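# Three arms fit a spool piece between sprung pipe ends

## Task

Place the spool piece in the gap between the two pipe ends so that each of its ends rests fully within the raised ring on the flange it faces. The pipe ends are on springs and can be drawn back far enough to let the spool in. Any number of the three arms may help. The fit only counts if it holds without any robot keeping it there, so at the end every gripper must release and the arms must move away. For reference, the arm feet sit on the tabletop in the scene frame (metres, heading in degrees counter-clockwise from +x): arm1 at x=+0.55 y=+0.00 z=+0.72 heading +180; arm2 at x=+0.00 y=+0.65 z=+0.72 heading -90; arm3 at x=+0.00 y=-0.65 z=+0.72 heading +90.

## Robot and tools

Robots and cameras. There are three identical Kinova Gen3 arms named arm1, arm2 and arm3. Each has seven revolute joints, a Robotiq 2F-85 parallel gripper and a wrist camera (arm1_cam_wrist, arm2_cam_wrist, arm3_cam_wrist). A fixed room camera, cam_high, also watches the scene. A hand can reach roughly 1.0 m out from its joint 1 axis. The arms do not coordinate with each other; if one stalls, the rest keep moving.

Frame. Everything shares one scene frame with its origin on the floor and +z upward. The table top is at about z=0.72. The hand point lies halfway between the fingertips; the hand's z axis runs along the fingers and its y axis is the direction in which the fingers open and close. Foot positions are given in the task; no result line reports the actual foot pose.

execute_actions. Argument "actions" is a list containing either one action or nothing. An action is an object keyed by robot name ("arm1", "arm2", "arm3"); each robot entry holds "joints", an object keyed by joint name. Every value is an absolute target, not an offset: joint1_rad through joint7_rad in radians, and gripper_m in metres as the fingertip gap. Ranges: joint1_rad, joint3_rad, joint5_rad, joint7_rad from -69.115 to 69.115; joint2_rad from -2.249 to 2.249; joint4_rad from -2.579 to 2.579; joint6_rad from -2.099 to 2.099; gripper_m from 0 (closed) to 0.085 (fully open). Done tolerance is ±0.01 rad per joint and ±0.003 m for the gripper. Sign conventions: joint1 positive turns the arm clockwise when seen from above, and at 0 the arm extends in its foot's heading; joint2 at 0 is upright, positive leans it forward; joint4 at 0 is a straight elbow, positive bends in the same sense as positive joint2 (when joint3 is 0); joint6 at 0 is a straight wrist, positive bends like positive joint4 (when joint5 is 0); joint7 positive rolls the hand counter-clockwise viewed from behind it. Optional "cameras" lists which images to return (names above or "all"); omitted, null or ["all"] gives all, [] gives none. An unknown key, camera name or out-of-range number rejects the whole call and nothing moves. All motions in one action start together; an action cannot run past 15 s. Joints or robots left out of an action may still be driving toward earlier targets.

wait takes "seconds" (0 to 10) and commands nothing; it returns state and images like an empty action. zoom_image takes "camera" and "region" [x0, y0, x1, y1] in pixels of that camera's most recent full 504x504 image, origin top-left, at most 504 by 504, and returns a sharper crop. finished_scene takes "scene" (integer) and ends the scene for good after the last command is held; its result states success. Replying without any tool call also ends things.

Reading results. Each call returns every robot's state, including joint_positions, plus the requested images, with a "pictures" line giving the camera order. joint_status tells how each commanded motion of the latest accepted action ended: "done" (may sit slightly off; resending the same target will not move it), "off_target" (stopped short and possibly still pushing), "contact_stop" or "time_out" (target dropped, holding at rest position). "joint command not followed", usually with a "cause:" line, means a safety check blocked that arm's joint targets; the gripper part still runs, and blocked joints show "not_followed" and may be retried on later actions until new valid targets are sent. on_its_own covers motion you did not command. After large moves an arm may still be travelling when the result arrives; joints decelerate together.

Faults. If contact torque reaches a joint's load limit (joints 1-4: 47.5 N m; joints 5-7: 29.9 N m; a held object's weight counts) that arm freezes for 10 s, skips its remaining commands in the call, and holds until given new targets. Holding loads heats motors, even during your thinking; a MOTOR HOT line appears from 60 °C, and at 75 °C an OVER-TEMPERATURE FAULT makes that arm's brakes weak so it sags, with unmet keys reporting "limit_stop_at_motor_heat" (just resend targets).

Things to avoid. The Gen3 does not stop on contact and can push hard, so avoid jamming into the table, pipes or other arms. Arm-to-arm pressing ends the run; the collision check may react late and ignores one arm's gripper or its housing against another arm. Paths between postures can sweep wide. Do not drop, slam or knock objects, and never push anything out of the work area. Objects may occasionally be nudged by outside disturbances. Finish by opening all grippers and withdrawing the arms so the spool stays seated on its own.

Each tool is called after "Request:" by a JSON object that holds its "api" and its "payload".

## Session

I'll start by looking at the current state.

Request:
{"api": "execute_actions", "payload": {"actions": []}}

Scene clock: 0.00 s.
Motor temperatures (°C, as the motors report them): arm1=[28 29 26 27 39 39 39] | arm2=[30 27 28 29 34 39 41] | arm3=[29 28 28 28 32 36 40]
arm1.joint_positions: joint1_rad=-0.008 joint2_rad=-0.395 joint3_rad=-0.076 joint4_rad=+1.511 joint5_rad=-0.033 joint6_rad=+2.022 joint7_rad=+1.478 gripper_m=+0.085
arm1.joint_status: not commanded
arm1.hand: x=+0.4353 y=-0.0021 z=+1.2621 quat_wxyz=(-0.002, +1.000, -0.003, -0.008) (m; scene frame)
arm2.joint_positions: joint1_rad=-0.008 joint2_rad=-0.399 joint3_rad=-0.077 joint4_rad=+1.514 joint5_rad=-0.032 joint6_rad=+2.022 joint7_rad=+1.479 gripper_m=+0.085
arm2.joint_status: not commanded
arm2.hand: x=-0.0019 y=+0.5302 z=+1.2624 quat_wxyz=(-0.003, -0.704, -0.710, +0.000) (m; scene frame)
arm3.joint_positions: joint1_rad=-0.012 joint2_rad=-0.398 joint3_rad=-0.074 joint4_rad=+1.511 joint5_rad=-0.031 joint6_rad=+2.026 joint7_rad=+1.477 gripper_m=+0.085
arm3.joint_status: not commanded
arm3.hand: x=-0.0003 y=-0.5312 z=+1.2374 quat_wxyz=(-0.004, +0.698, -0.716, +0.002) (m; scene frame)
pictures: arm1_cam_wrist, arm2_cam_wrist, arm3_cam_wrist, cam_high
Images, in order (width x height): arm1_cam_wrist 504x504, arm2_cam_wrist 504x504, arm3_cam_wrist 504x504, cam_high 504x504.

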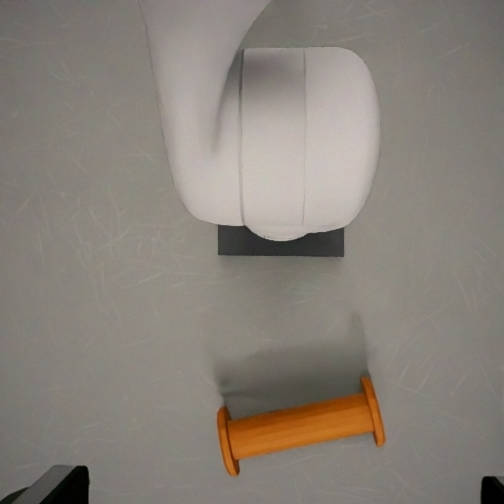

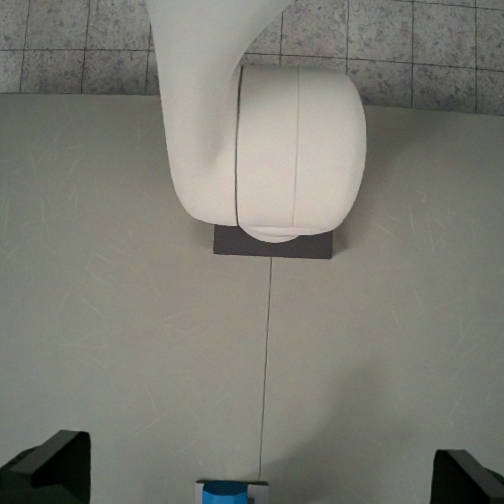

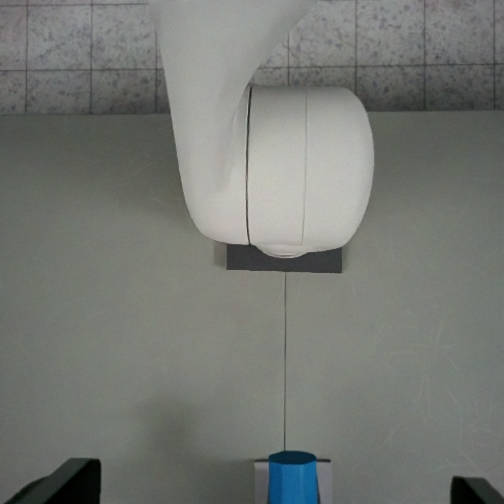

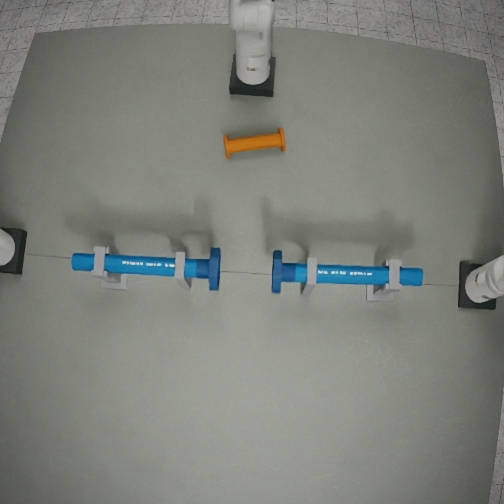

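Request:
{"api": "zoom_image", "payload": {"camera": "cam_high", "region": [40, 200, 260, 330]}}

Request:
{"api": "zoom_image", "payload": {"camera": "cam_high", "region": [240, 200, 460, 330]}}

Region (40, 200, 260, 330) of cam_high's 504x504 image, scaled by 2.291, with more detail than that image has; it fills the top 298 rows of this view, and the rest is white.

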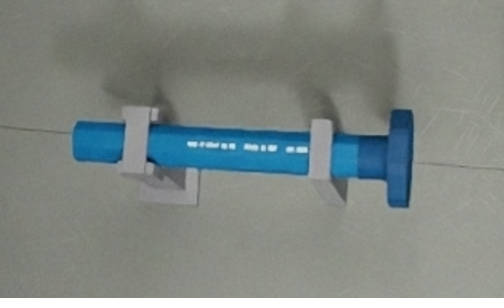

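Region (240, 200, 460, 330) of cam_high's 504x504 image, scaled by 2.291, with more detail than that image has; it fills the top 298 rows of this view, and the rest is white.

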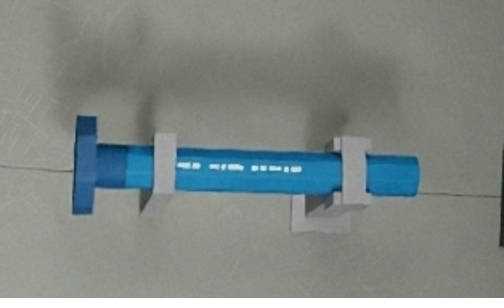

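Request:
{"api": "execute_actions", "payload": {"actions": [{"arm1": {"joints": {"joint1_rad": -0.09, "joint2_rad": 0.115, "joint4_rad": 2.273, "joint6_rad": 0.954, "joint7_rad": 0.02}}, "arm2": {"joints": {"joint2_rad": 0.202, "joint4_rad": 1.933, "joint6_rad": 1.007}}, "arm3": {"joints": {"joint2_rad": 0.202, "joint4_rad": 1.933, "joint6_rad": 1.007}}}]}}

Scene clock: 8.83 s.
Motor temperatures (°C, as the motors report them): arm1=[28 29 26 27 39 39 39] | arm2=[30 27 28 30 34 39 41] | arm3=[29 28 28 28 32 36 40]
arm1.joint_positions: joint1_rad=-0.090 joint2_rad=+0.115 joint3_rad=-0.076 joint4_rad=+2.273 joint5_rad=-0.033 joint6_rad=+0.954 joint7_rad=+0.020 gripper_m=+0.085
arm1.joint_status: all done
arm1.hand: x=+0.3517 y=-0.0177 z=+0.9317 quat_wxyz=(-0.062, +0.757, -0.646, +0.071) (m; scene frame)
arm2.joint_positions: joint1_rad=-0.008 joint2_rad=+0.202 joint3_rad=-0.077 joint4_rad=+1.933 joint5_rad=-0.032 joint6_rad=+1.007 joint7_rad=+1.479 gripper_m=+0.085
arm2.joint_status: all done
arm2.hand: x=+0.0151 y=+0.3010 z=+0.9809 quat_wxyz=(-0.016, -0.713, -0.700, -0.018) (m; scene frame)
arm3.joint_positions: joint1_rad=-0.012 joint2_rad=+0.202 joint3_rad=-0.074 joint4_rad=+1.933 joint5_rad=-0.031 joint6_rad=+1.007 joint7_rad=+1.477 gripper_m=+0.085
arm3.joint_status: all done
arm3.hand: x=-0.0064 y=-0.3008 z=+0.9549 quat_wxyz=(+0.012, +0.688, -0.725, -0.011) (m; scene frame)
pictures: arm1_cam_wrist, arm2_cam_wrist, arm3_cam_wrist, cam_high
Images, in order (width x height): arm1_cam_wrist 504x504, arm2_cam_wrist 504x504, arm3_cam_wrist 504x504, cam_high 504x504.

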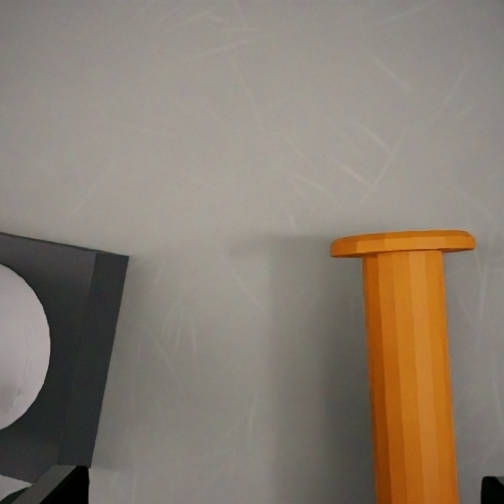

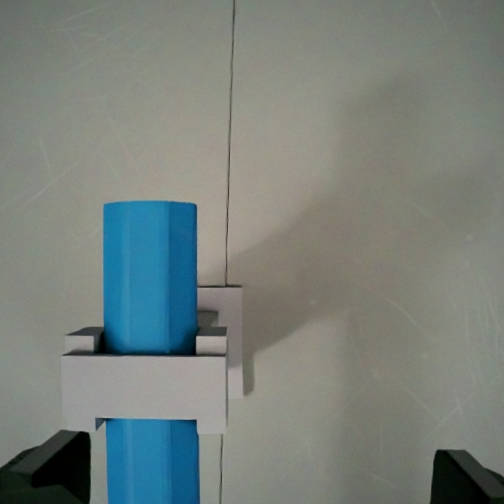

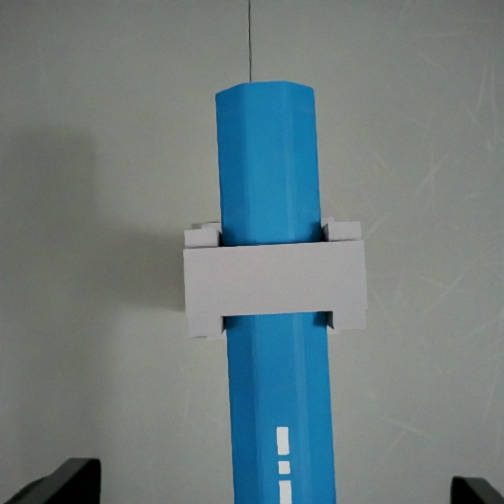

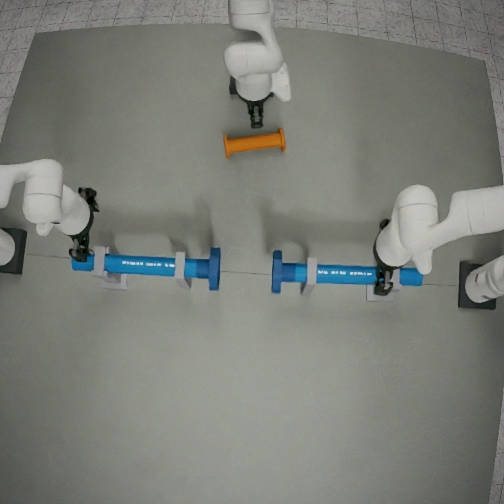

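Request:
{"api": "execute_actions", "payload": {"actions": [{"arm1": {"joints": {"joint1_rad": -0.09, "joint2_rad": 0.451, "joint4_rad": 2.387, "joint6_rad": 0.504, "joint7_rad": 0.12}}, "arm2": {"joints": {"joint1_rad": 0.09, "joint2_rad": 0.450, "joint4_rad": 1.788, "joint6_rad": 0.903}}, "arm3": {"joints": {"joint2_rad": 0.475, "joint4_rad": 1.648, "joint6_rad": 1.018}}}]}}

Scene clock: 15.67 s.
Motor temperatures (°C, as the motors report them): arm1=[28 29 26 28 39 39 39] | arm2=[30 27 28 30 34 39 41] | arm3=[29 28 28 28 32 36 40]
arm1.joint_positions: joint1_rad=-0.090 joint2_rad=+0.451 joint3_rad=-0.076 joint4_rad=+2.387 joint5_rad=-0.033 joint6_rad=+0.504 joint7_rad=+0.120 gripper_m=+0.085
arm1.joint_status: all done
arm1.hand: x=+0.3364 y=-0.0208 z=+0.8218 quat_wxyz=(-0.054, +0.785, -0.612, +0.079) (m; scene frame)
arm2.joint_positions: joint1_rad=+0.090 joint2_rad=+0.450 joint3_rad=-0.077 joint4_rad=+1.788 joint5_rad=-0.032 joint6_rad=+0.903 joint7_rad=+1.479 gripper_m=+0.085
arm2.joint_status: all done
arm2.hand: x=-0.0196 y=+0.2207 z=+0.9213 quat_wxyz=(-0.022, -0.750, -0.661, -0.023) (m; scene frame)
arm3.joint_positions: joint1_rad=-0.012 joint2_rad=+0.475 joint3_rad=-0.074 joint4_rad=+1.648 joint5_rad=-0.031 joint6_rad=+1.018 joint7_rad=+1.477 gripper_m=+0.085
arm3.joint_status: all done
arm3.hand: x=-0.0120 y=-0.1905 z=+0.9205 quat_wxyz=(+0.019, +0.686, -0.727, -0.018) (m; scene frame)
pictures: arm1_cam_wrist, arm2_cam_wrist, arm3_cam_wrist, cam_high
Images, in order (width x height): arm1_cam_wrist 504x504, arm2_cam_wrist 504x504, arm3_cam_wrist 504x504, cam_high 504x504.

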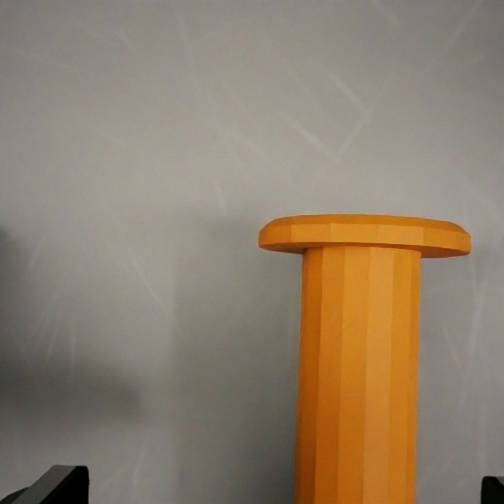

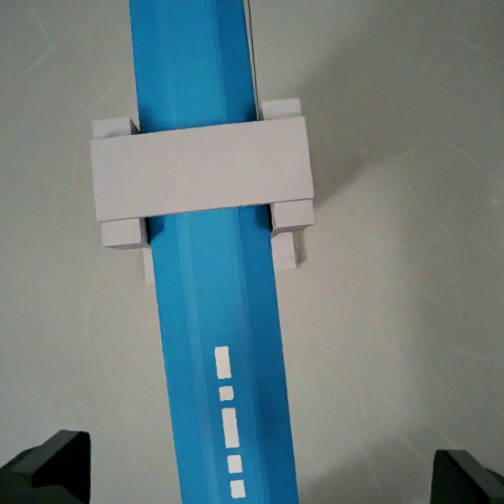

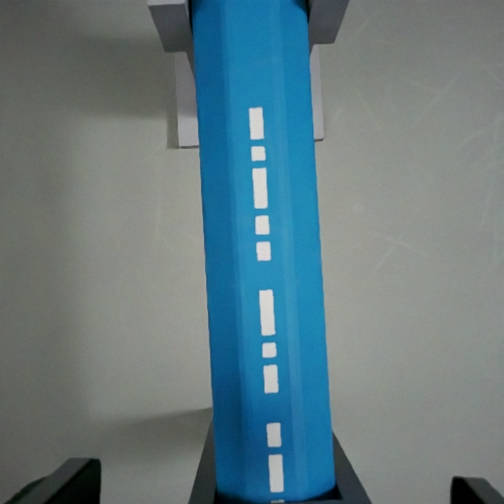

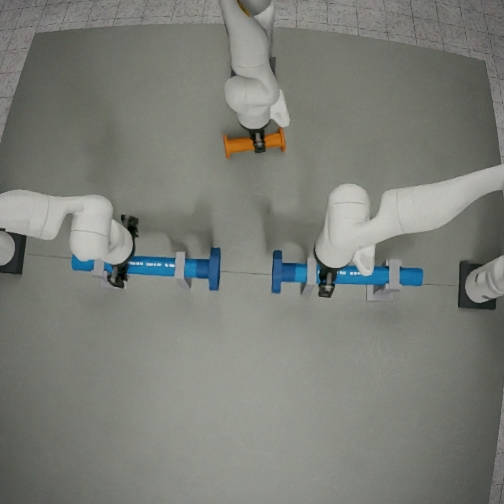

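Request:
{"api": "execute_actions", "payload": {"actions": [{"arm1": {"joints": {"joint2_rad": 0.669, "joint4_rad": 2.390, "joint6_rad": 0.282}}, "arm2": {"joints": {"joint1_rad": 0.108, "joint2_rad": 0.539, "joint4_rad": 1.629, "joint6_rad": 0.974}}, "arm3": {"joints": {"joint2_rad": 0.405, "joint4_rad": 1.767, "joint6_rad": 0.970}}}]}}

Scene clock: 21.77 s.
Motor temperatures (°C, as the motors report them): arm1=[28 29 26 28 39 39 39] | arm2=[30 27 28 30 34 39 41] | arm3=[29 29 28 28 32 36 40]
arm1.joint_positions: joint1_rad=-0.090 joint2_rad=+0.669 joint3_rad=-0.076 joint4_rad=+2.390 joint5_rad=-0.033 joint6_rad=+0.282 joint7_rad=+0.120 gripper_m=+0.085
arm1.joint_status: all done
arm1.hand: x=+0.3261 y=-0.0240 z=+0.7600 quat_wxyz=(-0.050, +0.782, -0.616, +0.081) (m; scene frame)
arm2.joint_positions: joint1_rad=+0.108 joint2_rad=+0.539 joint3_rad=-0.077 joint4_rad=+1.629 joint5_rad=-0.032 joint6_rad=+0.974 joint7_rad=+1.479 gripper_m=+0.085
arm2.joint_status: all done
arm2.hand: x=-0.0291 y=+0.1755 z=+0.9213 quat_wxyz=(-0.025, -0.756, -0.654, -0.026) (m; scene frame)
arm3.joint_positions: joint1_rad=-0.012 joint2_rad=+0.405 joint3_rad=-0.074 joint4_rad=+1.767 joint5_rad=-0.031 joint6_rad=+0.970 joint7_rad=+1.477 gripper_m=+0.085
arm3.joint_status: all done
arm3.hand: x=-0.0104 y=-0.2259 z=+0.9200 quat_wxyz=(+0.017, +0.686, -0.727, -0.016) (m; scene frame)
pictures: arm1_cam_wrist, arm2_cam_wrist, arm3_cam_wrist, cam_high
Images, in order (width x height): arm1_cam_wrist 504x504, arm2_cam_wrist 504x504, arm3_cam_wrist 504x504, cam_high 504x504.

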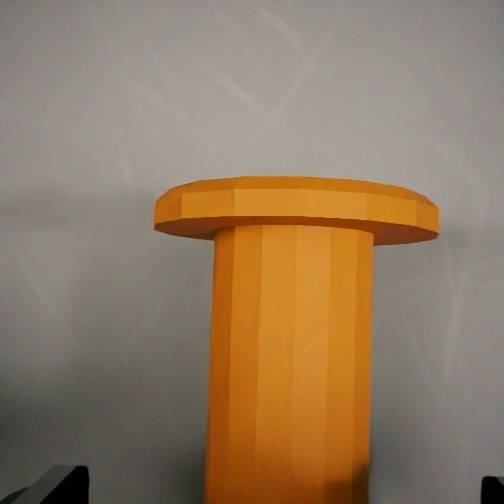

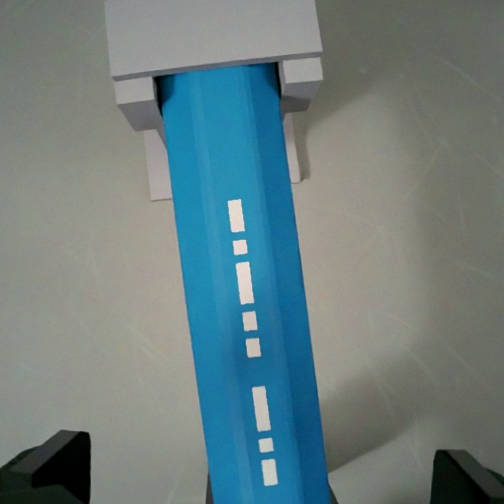

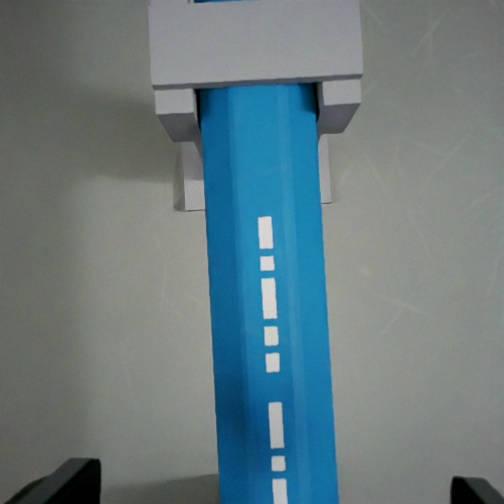

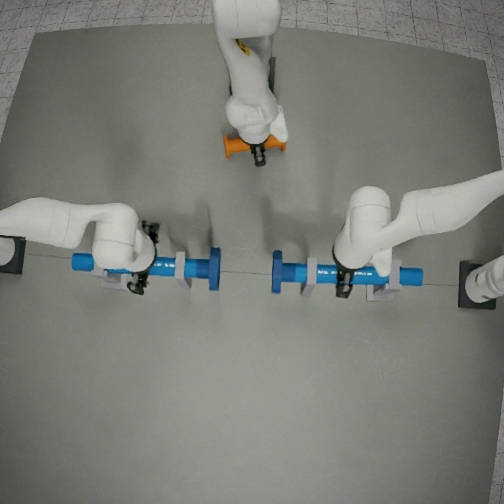

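Request:
{"api": "execute_actions", "payload": {"actions": [{"arm1": {"joints": {"gripper_m": 0.03}}, "arm2": {"joints": {"joint2_rad": 0.681, "joint4_rad": 1.724, "joint6_rad": 0.737}}, "arm3": {"joints": {"joint2_rad": 0.5535, "joint4_rad": 1.8825, "joint6_rad": 0.7056}}}]}}

Scene clock: 23.90 s.
Motor temperatures (°C, as the motors report them): arm1=[28 29 26 28 39 39 39] | arm2=[30 27 28 30 34 39 41] | arm3=[29 29 28 28 32 36 40]
arm1.joint_positions: joint1_rad=-0.090 joint2_rad=+0.668 joint3_rad=-0.076 joint4_rad=+2.390 joint5_rad=-0.033 joint6_rad=+0.283 joint7_rad=+0.120 gripper_m=+0.034
arm1.joint_status: gripper_m off_target (ended at +0.034, target +0.030)
arm1.hand: x=+0.3260 y=-0.0240 z=+0.7603 quat_wxyz=(-0.050, +0.782, -0.616, +0.081) (m; scene frame)
arm2.joint_positions: joint1_rad=+0.108 joint2_rad=+0.681 joint3_rad=-0.077 joint4_rad=+1.724 joint5_rad=-0.032 joint6_rad=+0.737 joint7_rad=+1.479 gripper_m=+0.085
arm2.joint_status: all done
arm2.hand: x=-0.0276 y=+0.1751 z=+0.8312 quat_wxyz=(-0.026, -0.760, -0.649, -0.027) (m; scene frame)
arm3.joint_positions: joint1_rad=-0.012 joint2_rad=+0.553 joint3_rad=-0.074 joint4_rad=+1.883 joint5_rad=-0.031 joint6_rad=+0.706 joint7_rad=+1.477 gripper_m=+0.085
arm3.joint_status: all done
arm3.hand: x=-0.0104 y=-0.2255 z=+0.8298 quat_wxyz=(+0.019, +0.682, -0.731, -0.018) (m; scene frame)
pictures: arm1_cam_wrist, arm2_cam_wrist, arm3_cam_wrist, cam_high
Images, in order (width x height): arm1_cam_wrist 504x504, arm2_cam_wrist 504x504, arm3_cam_wrist 504x504, cam_high 504x504.

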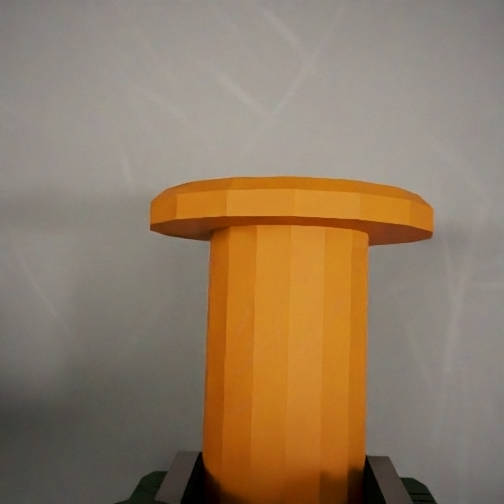

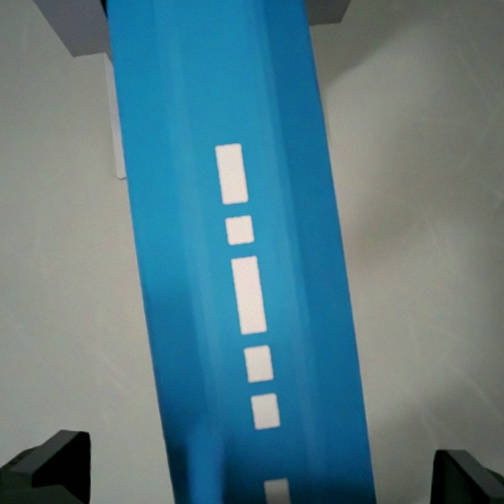

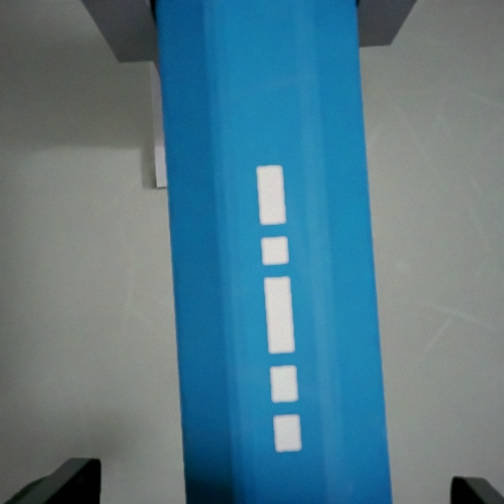

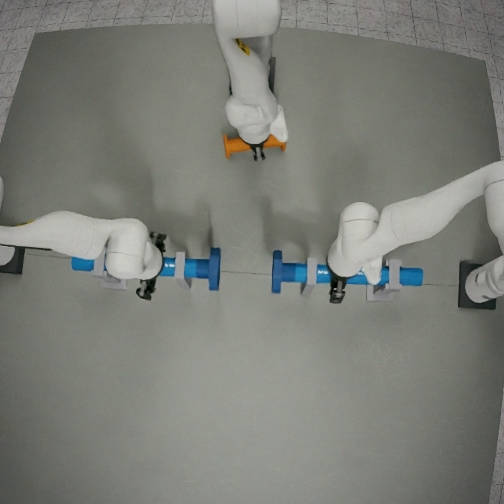

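Request:
{"api": "execute_actions", "payload": {"actions": [{"arm1": {"joints": {"gripper_m": 0.02, "joint2_rad": 0.017, "joint4_rad": 2.189, "joint6_rad": 0.936}}, "arm2": {"joints": {"gripper_m": 0.025}}, "arm3": {"joints": {"gripper_m": 0.025}}}]}}

Scene clock: 27.90 s.
Motor temperatures (°C, as the motors report them): arm1=[28 29 26 28 39 39 39] | arm2=[30 27 28 30 34 39 41] | arm3=[29 29 28 28 32 36 40]
arm1.joint_positions: joint1_rad=-0.090 joint2_rad=+0.018 joint3_rad=-0.076 joint4_rad=+2.190 joint5_rad=-0.033 joint6_rad=+0.936 joint7_rad=+0.120 gripper_m=+0.033
arm1.joint_status: gripper_m off_target (ended at +0.033, target +0.020); the others done
arm1.hand: x=+0.2947 y=-0.0263 z=+0.9710 quat_wxyz=(+0.011, +0.793, -0.609, +0.004) (m; scene frame)
arm2.joint_positions: joint1_rad=+0.104 joint2_rad=+0.679 joint3_rad=-0.081 joint4_rad=+1.723 joint5_rad=-0.029 joint6_rad=+0.737 joint7_rad=+1.484 gripper_m=+0.040
arm2.joint_status: gripper_m off_target (ended at +0.040, target +0.025)
arm2.hand: x=-0.0240 y=+0.1741 z=+0.8325 quat_wxyz=(-0.028, -0.755, -0.655, -0.026) (m; scene frame)
arm3.joint_positions: joint1_rad=-0.016 joint2_rad=+0.551 joint3_rad=-0.078 joint4_rad=+1.882 joint5_rad=-0.032 joint6_rad=+0.706 joint7_rad=+1.478 gripper_m=+0.039
arm3.joint_status: gripper_m off_target (ended at +0.039, target +0.025)
arm3.hand: x=-0.0143 y=-0.2250 z=+0.8311 quat_wxyz=(+0.019, +0.685, -0.728, -0.019) (m; scene frame)
pictures: arm1_cam_wrist, arm2_cam_wrist, arm3_cam_wrist, cam_high
Images, in order (width x height): arm1_cam_wrist 504x504, arm2_cam_wrist 504x504, arm3_cam_wrist 504x504, cam_high 504x504.

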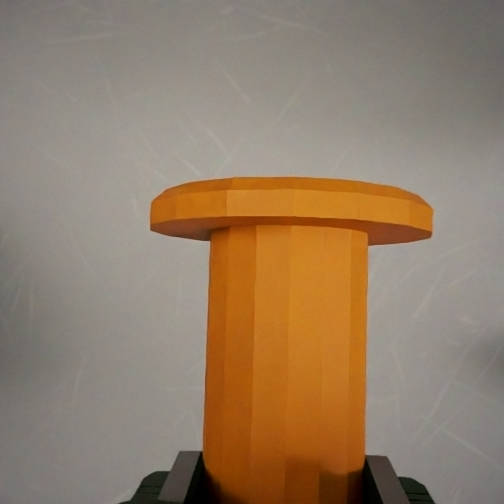

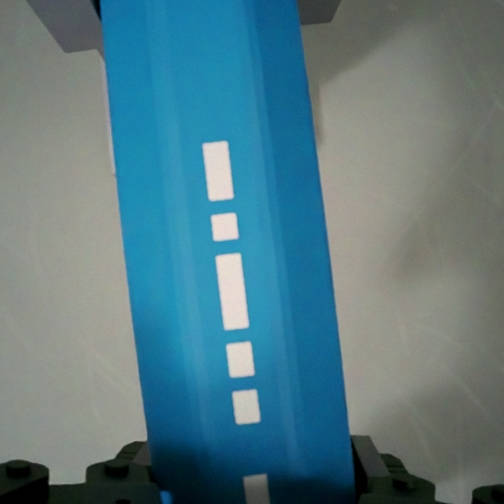

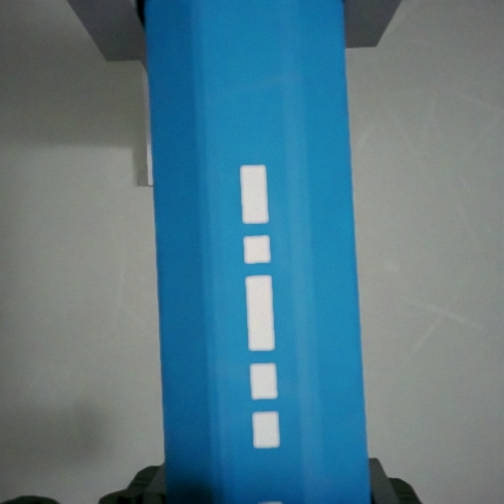

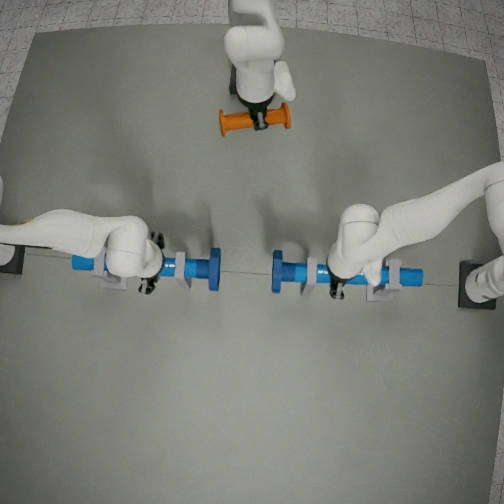

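Request:
{"api": "execute_actions", "payload": {"actions": [{"arm1": {"joints": {"joint1_rad": -0.045, "joint2_rad": 0.718, "joint4_rad": 1.119, "joint6_rad": 1.304, "joint7_rad": -0.07}}, "arm2": {"joints": {"joint2_rad": 0.6056, "joint4_rad": 1.881, "joint6_rad": 0.655}}, "arm3": {"joints": {"joint2_rad": 0.480, "joint4_rad": 2.0295, "joint6_rad": 0.632}}}]}}

Scene clock: 32.70 s.
Motor temperatures (°C, as the motors report them): arm1=[28 29 26 28 39 39 39] | arm2=[30 28 28 30 34 39 41] | arm3=[29 29 28 28 32 36 40]
arm1.joint_positions: joint1_rad=-0.045 joint2_rad=+0.720 joint3_rad=-0.076 joint4_rad=+1.120 joint5_rad=-0.033 joint6_rad=+1.304 joint7_rad=-0.070 gripper_m=+0.033
arm1.joint_status: all done
arm1.hand: x=-0.0248 y=-0.0461 z=+0.9750 quat_wxyz=(+0.029, +0.713, -0.700, +0.025) (m; scene frame)
arm2.joint_positions: joint1_rad=+0.103 joint2_rad=+0.622 joint3_rad=-0.081 joint4_rad=+1.848 joint5_rad=-0.026 joint6_rad=+0.612 joint7_rad=+1.486 gripper_m=+0.040
arm2.joint_status: joint2_rad time_out (moved -0.057 of -0.073); joint4_rad time_out (moved +0.124 of +0.158); joint6_rad time_out (moved -0.125 of -0.082)
arm2.hand: x=-0.0244 y=+0.1915 z=+0.8336 quat_wxyz=(-0.046, -0.753, -0.656, -0.004) (m; scene frame)
arm3.joint_positions: joint1_rad=-0.018 joint2_rad=+0.494 joint3_rad=-0.080 joint4_rad=+1.994 joint5_rad=-0.031 joint6_rad=+0.593 joint7_rad=+1.479 gripper_m=+0.039
arm3.joint_status: joint2_rad time_out (moved -0.056 of -0.071); joint4_rad time_out (moved +0.112 of +0.148); joint6_rad time_out (moved -0.113 of -0.074)
arm3.hand: x=-0.0138 y=-0.2412 z=+0.8324 quat_wxyz=(-0.002, +0.687, -0.726, -0.039) (m; scene frame)
pictures: arm1_cam_wrist, arm2_cam_wrist, arm3_cam_wrist, cam_high
Images, in order (width x height): arm1_cam_wrist 504x504, arm2_cam_wrist 504x504, arm3_cam_wrist 504x504, cam_high 504x504.

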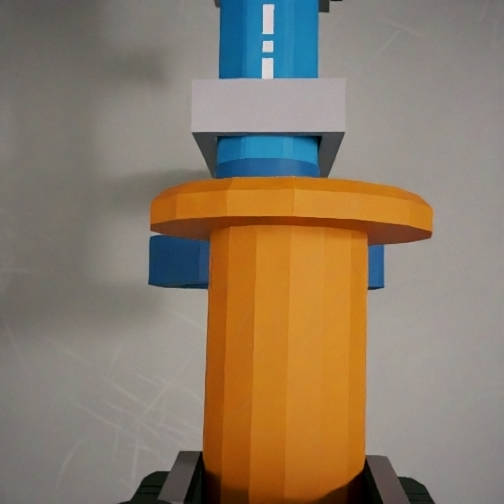

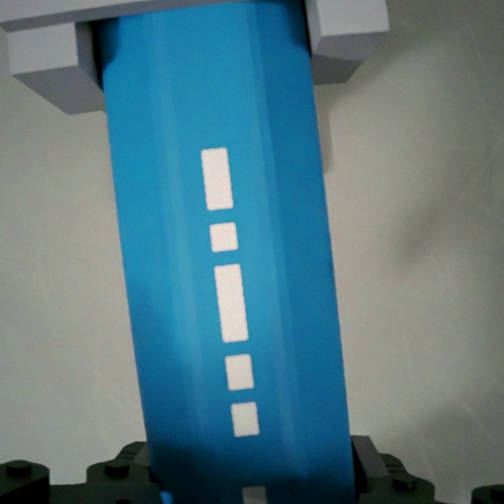

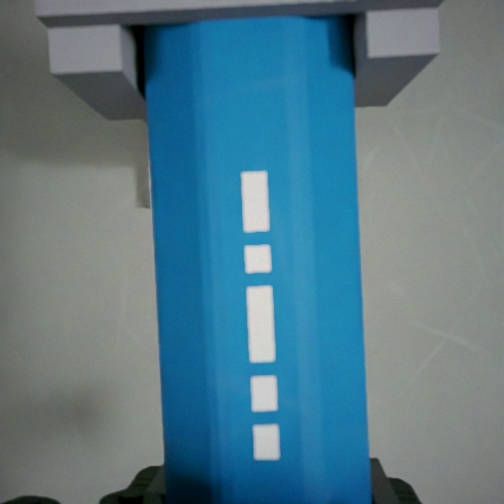

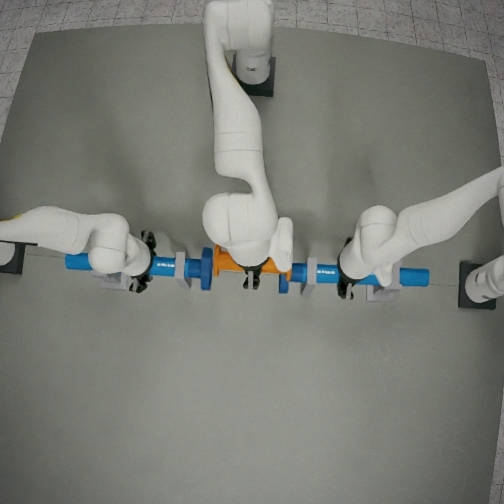

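Request:
{"api": "zoom_image", "payload": {"camera": "cam_high", "region": [150, 200, 350, 320]}}

Region (150, 200, 350, 320) of cam_high's 504x504 image, scaled by 2.520, with more detail than that image has; it fills the top 302 rows of this view, and the rest is white.

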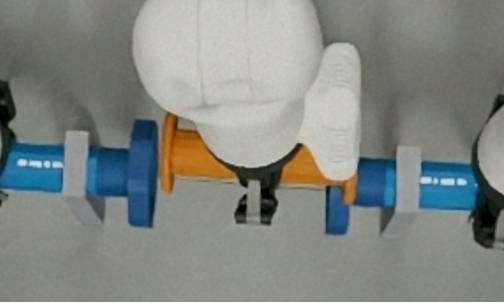

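Request:
{"api": "execute_actions", "payload": {"actions": [{"arm1": {"joints": {"joint1_rad": -0.014, "joint7_rad": -0.035}}, "arm2": {"joints": {"joint2_rad": 0.5537, "joint4_rad": 1.9983, "joint6_rad": 0.5896}}, "arm3": {"joints": {"joint2_rad": 0.4254, "joint4_rad": 2.1396, "joint6_rad": 0.5766}}}]}}

Scene clock: 46.27 s.
Motor temperatures (°C, as the motors report them): arm1=[28 30 26 28 39 39 39] | arm2=[30 28 28 30 34 39 41] | arm3=[29 29 28 28 32 36 40]
TORQUE FAULT: arm3's joint6_rad reached its load limit. arm3 stopped for 10 seconds, dropped its targets and accepts commands again.
TORQUE FAULT: arm2's joint6_rad reached its load limit. arm2 stopped for 10 seconds, dropped its targets and accepts commands again. The stops added 9.6 s to the call and to motion_time.
arm1.joint_positions: joint1_rad=-0.014 joint2_rad=+0.720 joint3_rad=-0.076 joint4_rad=+1.120 joint5_rad=-0.033 joint6_rad=+1.304 joint7_rad=-0.035 gripper_m=+0.033
arm1.joint_status: all done
arm1.hand: x=-0.0259 y=-0.0281 z=+0.9751 quat_wxyz=(+0.030, +0.715, -0.699, +0.024) (m; scene frame)
arm2.joint_positions: joint1_rad=+0.100 joint2_rad=+0.588 joint3_rad=-0.081 joint4_rad=+1.917 joint5_rad=-0.015 joint6_rad=+0.526 joint7_rad=+1.495 gripper_m=+0.040
arm2.joint_status: joint2_rad torque_fault (moved -0.033 of -0.068); joint4_rad torque_fault (moved +0.070 of +0.151); joint6_rad torque_fault (moved -0.086 of -0.023)
arm2.hand: x=-0.0246 y=+0.1968 z=+0.8357 quat_wxyz=(-0.060, -0.745, -0.664, +0.017) (m; scene frame)
arm3.joint_positions: joint1_rad=-0.022 joint2_rad=+0.468 joint3_rad=-0.080 joint4_rad=+2.052 joint5_rad=-0.026 joint6_rad=+0.514 joint7_rad=+1.483 gripper_m=+0.038
arm3.joint_status: joint2_rad torque_fault (moved -0.026 of -0.069); joint4_rad torque_fault (moved +0.058 of +0.146); joint6_rad torque_fault (moved -0.079 of -0.016)
arm3.hand: x=-0.0140 y=-0.2443 z=+0.8326 quat_wxyz=(-0.020, +0.690, -0.721, -0.055) (m; scene frame)
pictures: arm1_cam_wrist, arm2_cam_wrist, arm3_cam_wrist, cam_high
Images, in order (width x height): arm1_cam_wrist 504x504, arm2_cam_wrist 504x504, arm3_cam_wrist 504x504, cam_high 504x504.

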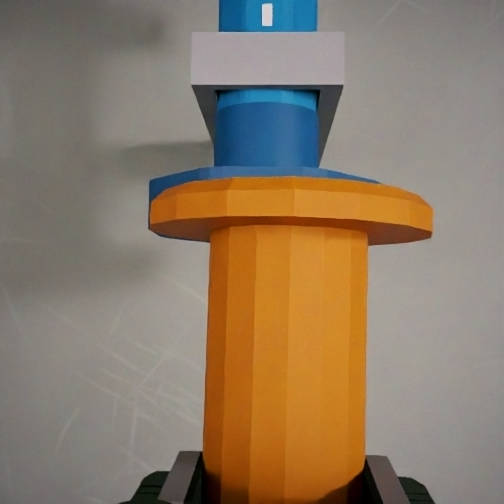

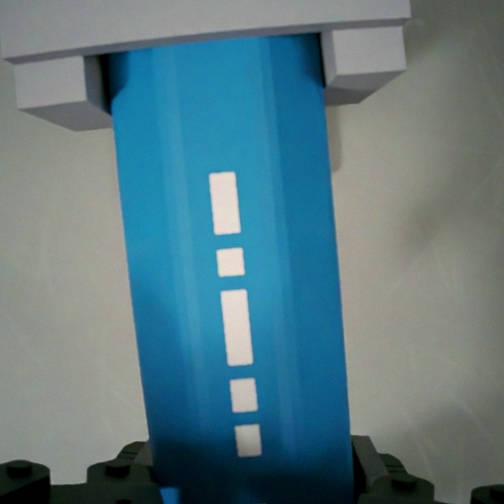

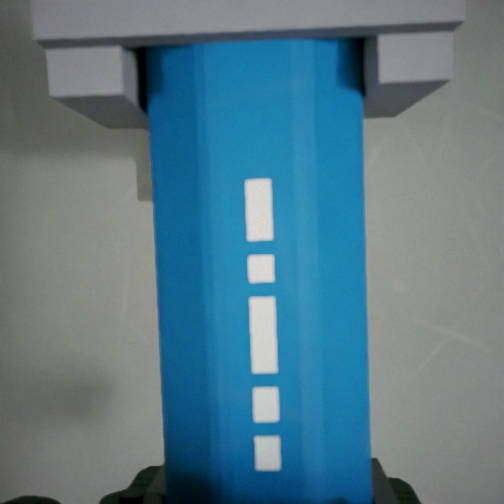

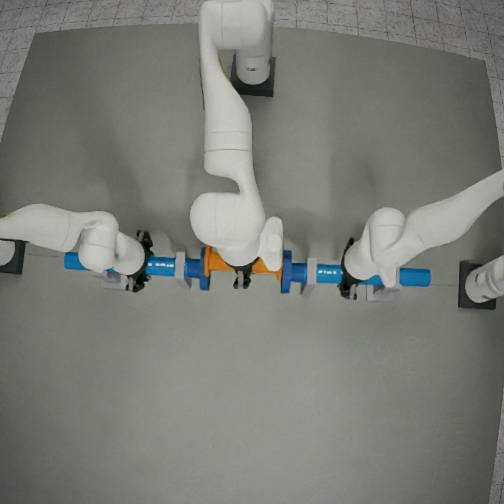

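Request:
{"api": "zoom_image", "payload": {"camera": "cam_high", "region": [150, 200, 350, 320]}}

Region (150, 200, 350, 320) of cam_high's 504x504 image, scaled by 2.520, with more detail than that image has; it fills the top 302 rows of this view, and the rest is white.

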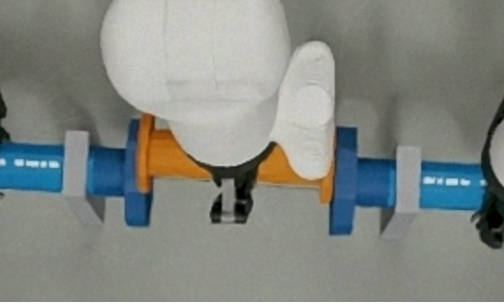

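Request:
{"api": "execute_actions", "payload": {"actions": [{"arm1": {"joints": {"joint2_rad": 0.7415, "joint4_rad": 1.1739, "joint6_rad": 1.2262}}}], "cameras": ["arm1_cam_wrist", "cam_high"]}}

Scene clock: 69.00 s.
Motor temperatures (°C, as the motors report them): arm1=[28 31 26 28 39 39 39] | arm2=[30 29 28 30 34 40 41] | arm3=[29 30 28 28 32 36 40]
arm1.joint_positions: joint1_rad=-0.014 joint2_rad=+0.744 joint3_rad=-0.076 joint4_rad=+1.175 joint5_rad=-0.033 joint6_rad=+1.226 joint7_rad=-0.035 gripper_m=+0.033
arm1.joint_status: all done
arm1.hand: x=-0.0260 y=-0.0287 z=+0.9450 quat_wxyz=(+0.030, +0.713, -0.700, +0.025) (m; scene frame)
arm2.joint_positions: joint1_rad=+0.100 joint2_rad=+0.588 joint3_rad=-0.081 joint4_rad=+1.917 joint5_rad=-0.015 joint6_rad=+0.526 joint7_rad=+1.495 gripper_m=+0.040
arm2.joint_status: not commanded
arm2.hand: x=-0.0246 y=+0.1968 z=+0.8357 quat_wxyz=(-0.060, -0.745, -0.664, +0.017) (m; scene frame)
arm3.joint_positions: joint1_rad=-0.022 joint2_rad=+0.468 joint3_rad=-0.080 joint4_rad=+2.052 joint5_rad=-0.026 joint6_rad=+0.514 joint7_rad=+1.483 gripper_m=+0.038
arm3.joint_status: not commanded
arm3.hand: x=-0.0140 y=-0.2443 z=+0.8326 quat_wxyz=(-0.020, +0.690, -0.721, -0.055) (m; scene frame)
pictures: arm1_cam_wrist, cam_high
Images, in order (width x height): arm1_cam_wrist 504x504, cam_high 504x504.

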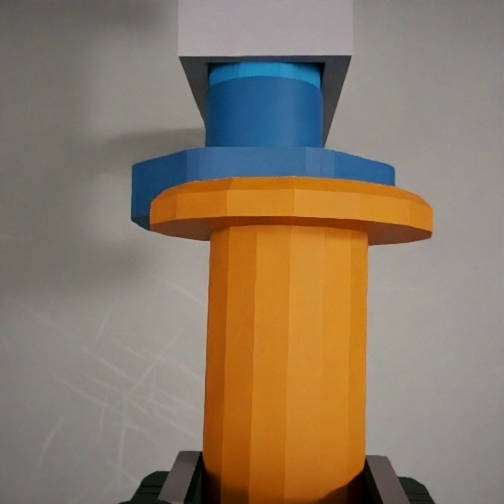

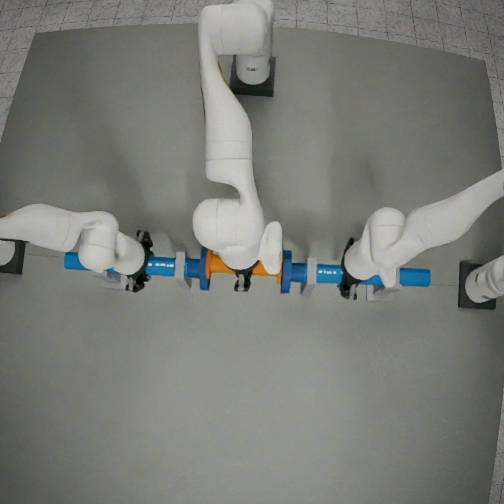

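Request:
{"api": "zoom_image", "payload": {"camera": "cam_high", "region": [170, 220, 330, 310]}}

Region (170, 220, 330, 310) of cam_high's 504x504 image, scaled by 3.150, with more detail than that image has; it fills the top 284 rows of this view, and the rest is white.

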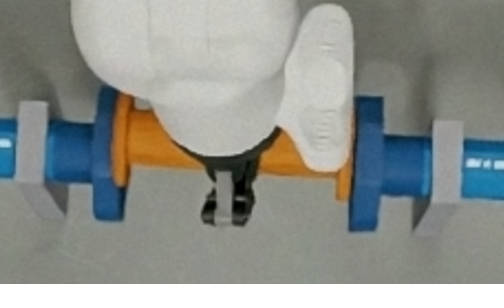

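Request:
{"api": "execute_actions", "payload": {"actions": [{"arm1": {"joints": {"joint2_rad": 0.7487, "joint4_rad": 1.2453, "joint6_rad": 1.1476}}}], "cameras": ["arm1_cam_wrist", "cam_high"]}}

Scene clock: 82.40 s.
Motor temperatures (°C, as the motors report them): arm1=[28 32 26 28 39 39 39] | arm2=[30 29 28 30 34 40 41] | arm3=[29 30 28 28 32 36 40]
arm1.joint_positions: joint1_rad=-0.014 joint2_rad=+0.751 joint3_rad=-0.076 joint4_rad=+1.246 joint5_rad=-0.033 joint6_rad=+1.148 joint7_rad=-0.035 gripper_m=+0.033
arm1.joint_status: all done
arm1.hand: x=-0.0192 y=-0.0289 z=+0.9200 quat_wxyz=(+0.029, +0.712, -0.701, +0.024) (m; scene frame)
arm2.joint_positions: joint1_rad=+0.100 joint2_rad=+0.588 joint3_rad=-0.081 joint4_rad=+1.917 joint5_rad=-0.015 joint6_rad=+0.526 joint7_rad=+1.495 gripper_m=+0.040
arm2.joint_status: not commanded
arm2.hand: x=-0.0246 y=+0.1968 z=+0.8357 quat_wxyz=(-0.060, -0.745, -0.664, +0.017) (m; scene frame)
arm3.joint_positions: joint1_rad=-0.022 joint2_rad=+0.468 joint3_rad=-0.080 joint4_rad=+2.052 joint5_rad=-0.026 joint6_rad=+0.514 joint7_rad=+1.483 gripper_m=+0.038
arm3.joint_status: not commanded
arm3.hand: x=-0.0140 y=-0.2443 z=+0.8326 quat_wxyz=(-0.020, +0.690, -0.721, -0.055) (m; scene frame)
pictures: arm1_cam_wrist, cam_high
Images, in order (width x height): arm1_cam_wrist 504x504, cam_high 504x504.

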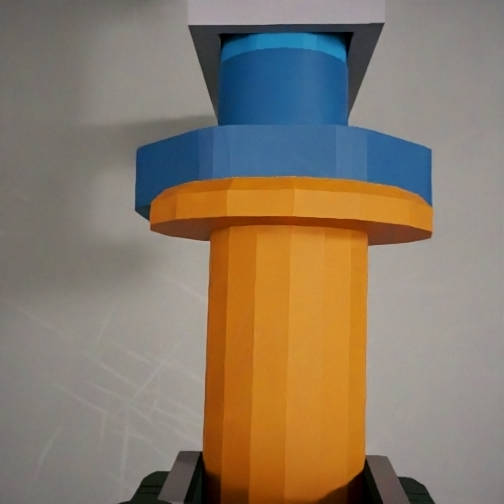

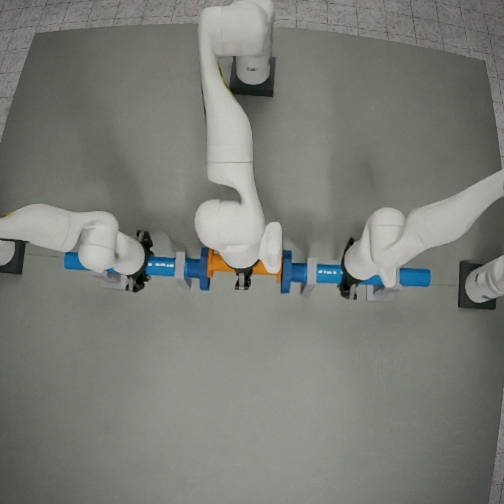

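The pipes aren't pulled back far enough for the spool to drop in, so I'm lifting it clear. I'm also letting go of both pipes to see how the springs behave before I try a different way of pulling.

Request:
{"api": "execute_actions", "payload": {"actions": [{"arm1": {"joints": {"joint2_rad": 0.718, "joint4_rad": 1.119, "joint6_rad": 1.304}}, "arm2": {"joints": {"gripper_m": 0.085}}, "arm3": {"joints": {"gripper_m": 0.085}}}]}}

Scene clock: 84.00 s.
Motor temperatures (°C, as the motors report them): arm1=[28 32 26 28 39 39 39] | arm2=[30 29 28 30 34 40 41] | arm3=[29 30 28 28 32 36 40]
arm1.joint_positions: joint1_rad=-0.014 joint2_rad=+0.720 joint3_rad=-0.076 joint4_rad=+1.120 joint5_rad=-0.033 joint6_rad=+1.304 joint7_rad=-0.035 gripper_m=+0.033
arm1.joint_status: all done
arm1.hand: x=-0.0259 y=-0.0281 z=+0.9751 quat_wxyz=(+0.030, +0.715, -0.699, +0.024) (m; scene frame)
arm2.joint_positions: joint1_rad=+0.101 joint2_rad=+0.586 joint3_rad=-0.080 joint4_rad=+1.923 joint5_rad=-0.021 joint6_rad=+0.534 joint7_rad=+1.489 gripper_m=+0.085
arm2.joint_status: all done
arm2.hand: x=-0.0246 y=+0.2017 z=+0.8355 quat_wxyz=(-0.058, -0.750, -0.659, +0.012) (m; scene frame)
arm3.joint_positions: joint1_rad=-0.021 joint2_rad=+0.464 joint3_rad=-0.080 joint4_rad=+2.059 joint5_rad=-0.028 joint6_rad=+0.521 joint7_rad=+1.481 gripper_m=+0.085
arm3.joint_status: all done
arm3.hand: x=-0.0134 y=-0.2495 z=+0.8327 quat_wxyz=(-0.016, +0.688, -0.723, -0.052) (m; scene frame)
pictures: arm1_cam_wrist, arm2_cam_wrist, arm3_cam_wrist, cam_high
Images, in order (width x height): arm1_cam_wrist 504x504, arm2_cam_wrist 504x504, arm3_cam_wrist 504x504, cam_high 504x504.

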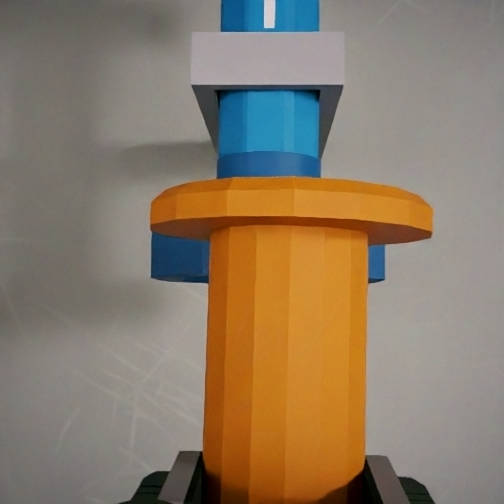

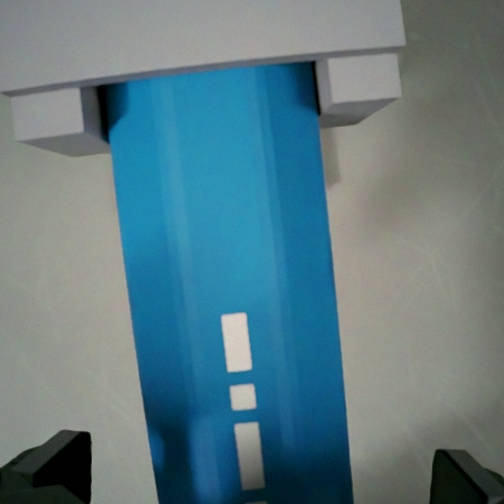

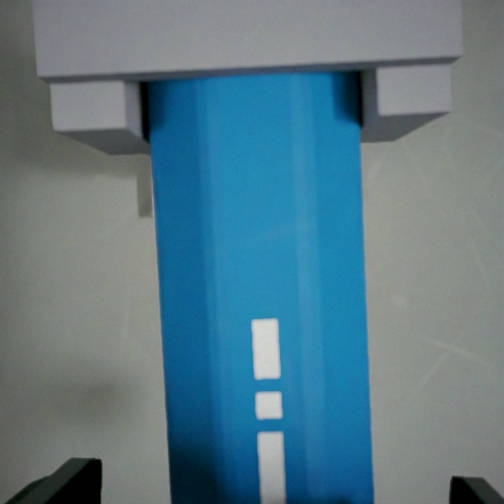

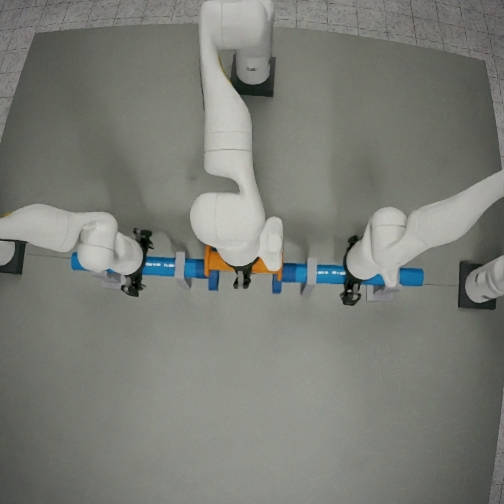

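Request:
{"api": "zoom_image", "payload": {"camera": "arm2_cam_wrist", "region": [80, 0, 280, 150]}}

Region (80, 0, 280, 150) of arm2_cam_wrist's 504x504 image, scaled by 2.520; it fills the top 378 rows of this view, and the rest is white.

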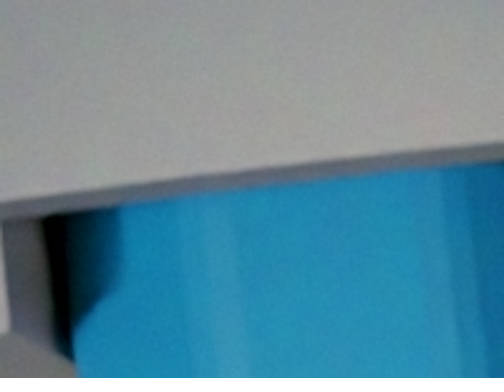

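Both pipes slid back to rest once released. That reset costs nothing, since a regrasp was needed anyway.

| What I learned | Detail |
|---|---|
| Pull needed | Each pipe has to come back about 0.03 m. |
| Why the pull faulted | With the hand straight down, the whole load goes through joint 6, which has a 0.27 m lever and the weakest limit (29.9 N m). It faulted after about 0.02 m. |
| Fix | Straighten the wrist (q6≈0) and roll q5 by 90°. Joint 6 then carries nothing, and joints 2 and 4 (47.5 N m) do the work. By my estimate this raises the limit from about 110 N to about 140 N. |

First I'll lift arms 2 and 3 clear of the pipes and raise arm 1 out of their way.

Request:
{"api": "execute_actions", "payload": {"actions": [{"arm1": {"joints": {"joint2_rad": 0.6837, "joint4_rad": 0.9096, "joint6_rad": 1.5483}}, "arm2": {"joints": {"joint2_rad": 0.4247, "joint4_rad": 1.6408, "joint6_rad": 1.0761}}, "arm3": {"joints": {"joint2_rad": 0.2907, "joint4_rad": 1.7558, "joint6_rad": 1.0951}}}], "cameras": ["cam_high"]}}

Scene clock: 93.67 s.
Motor temperatures (°C, as the motors report them): arm1=[28 32 26 28 39 39 39] | arm2=[30 29 28 30 34 40 41] | arm3=[29 30 28 28 32 36 40]
arm1.joint_positions: joint1_rad=-0.014 joint2_rad=+0.686 joint3_rad=-0.076 joint4_rad=+0.911 joint5_rad=-0.033 joint6_rad=+1.548 joint7_rad=-0.035 gripper_m=+0.033
arm1.joint_status: all done
arm1.hand: x=-0.0248 y=-0.0257 z=+1.0600 quat_wxyz=(+0.029, +0.718, -0.695, +0.024) (m; scene frame)
arm2.joint_positions: joint1_rad=+0.101 joint2_rad=+0.425 joint3_rad=-0.080 joint4_rad=+1.641 joint5_rad=-0.021 joint6_rad=+1.076 joint7_rad=+1.489 gripper_m=+0.085
arm2.joint_status: all done
arm2.hand: x=-0.0270 y=+0.2012 z=+0.9709 quat_wxyz=(-0.020, -0.746, -0.666, -0.020) (m; scene frame)
arm3.joint_positions: joint1_rad=-0.021 joint2_rad=+0.291 joint3_rad=-0.080 joint4_rad=+1.756 joint5_rad=-0.028 joint6_rad=+1.095 joint7_rad=+1.481 gripper_m=+0.085
arm3.joint_status: all done
arm3.hand: x=-0.0143 y=-0.2510 z=+0.9700 quat_wxyz=(+0.015, +0.696, -0.718, -0.014) (m; scene frame)
pictures: cam_high
Images, in order (width x height): cam_high 504x504.

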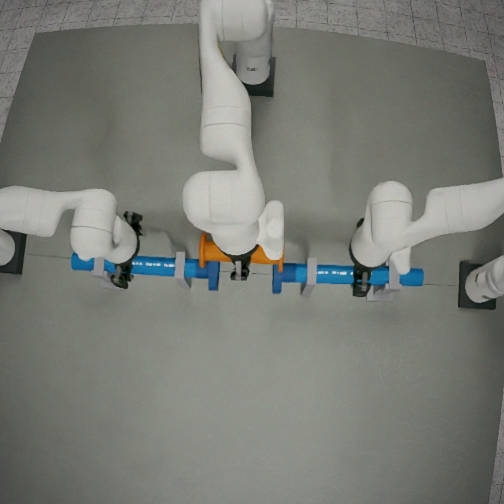

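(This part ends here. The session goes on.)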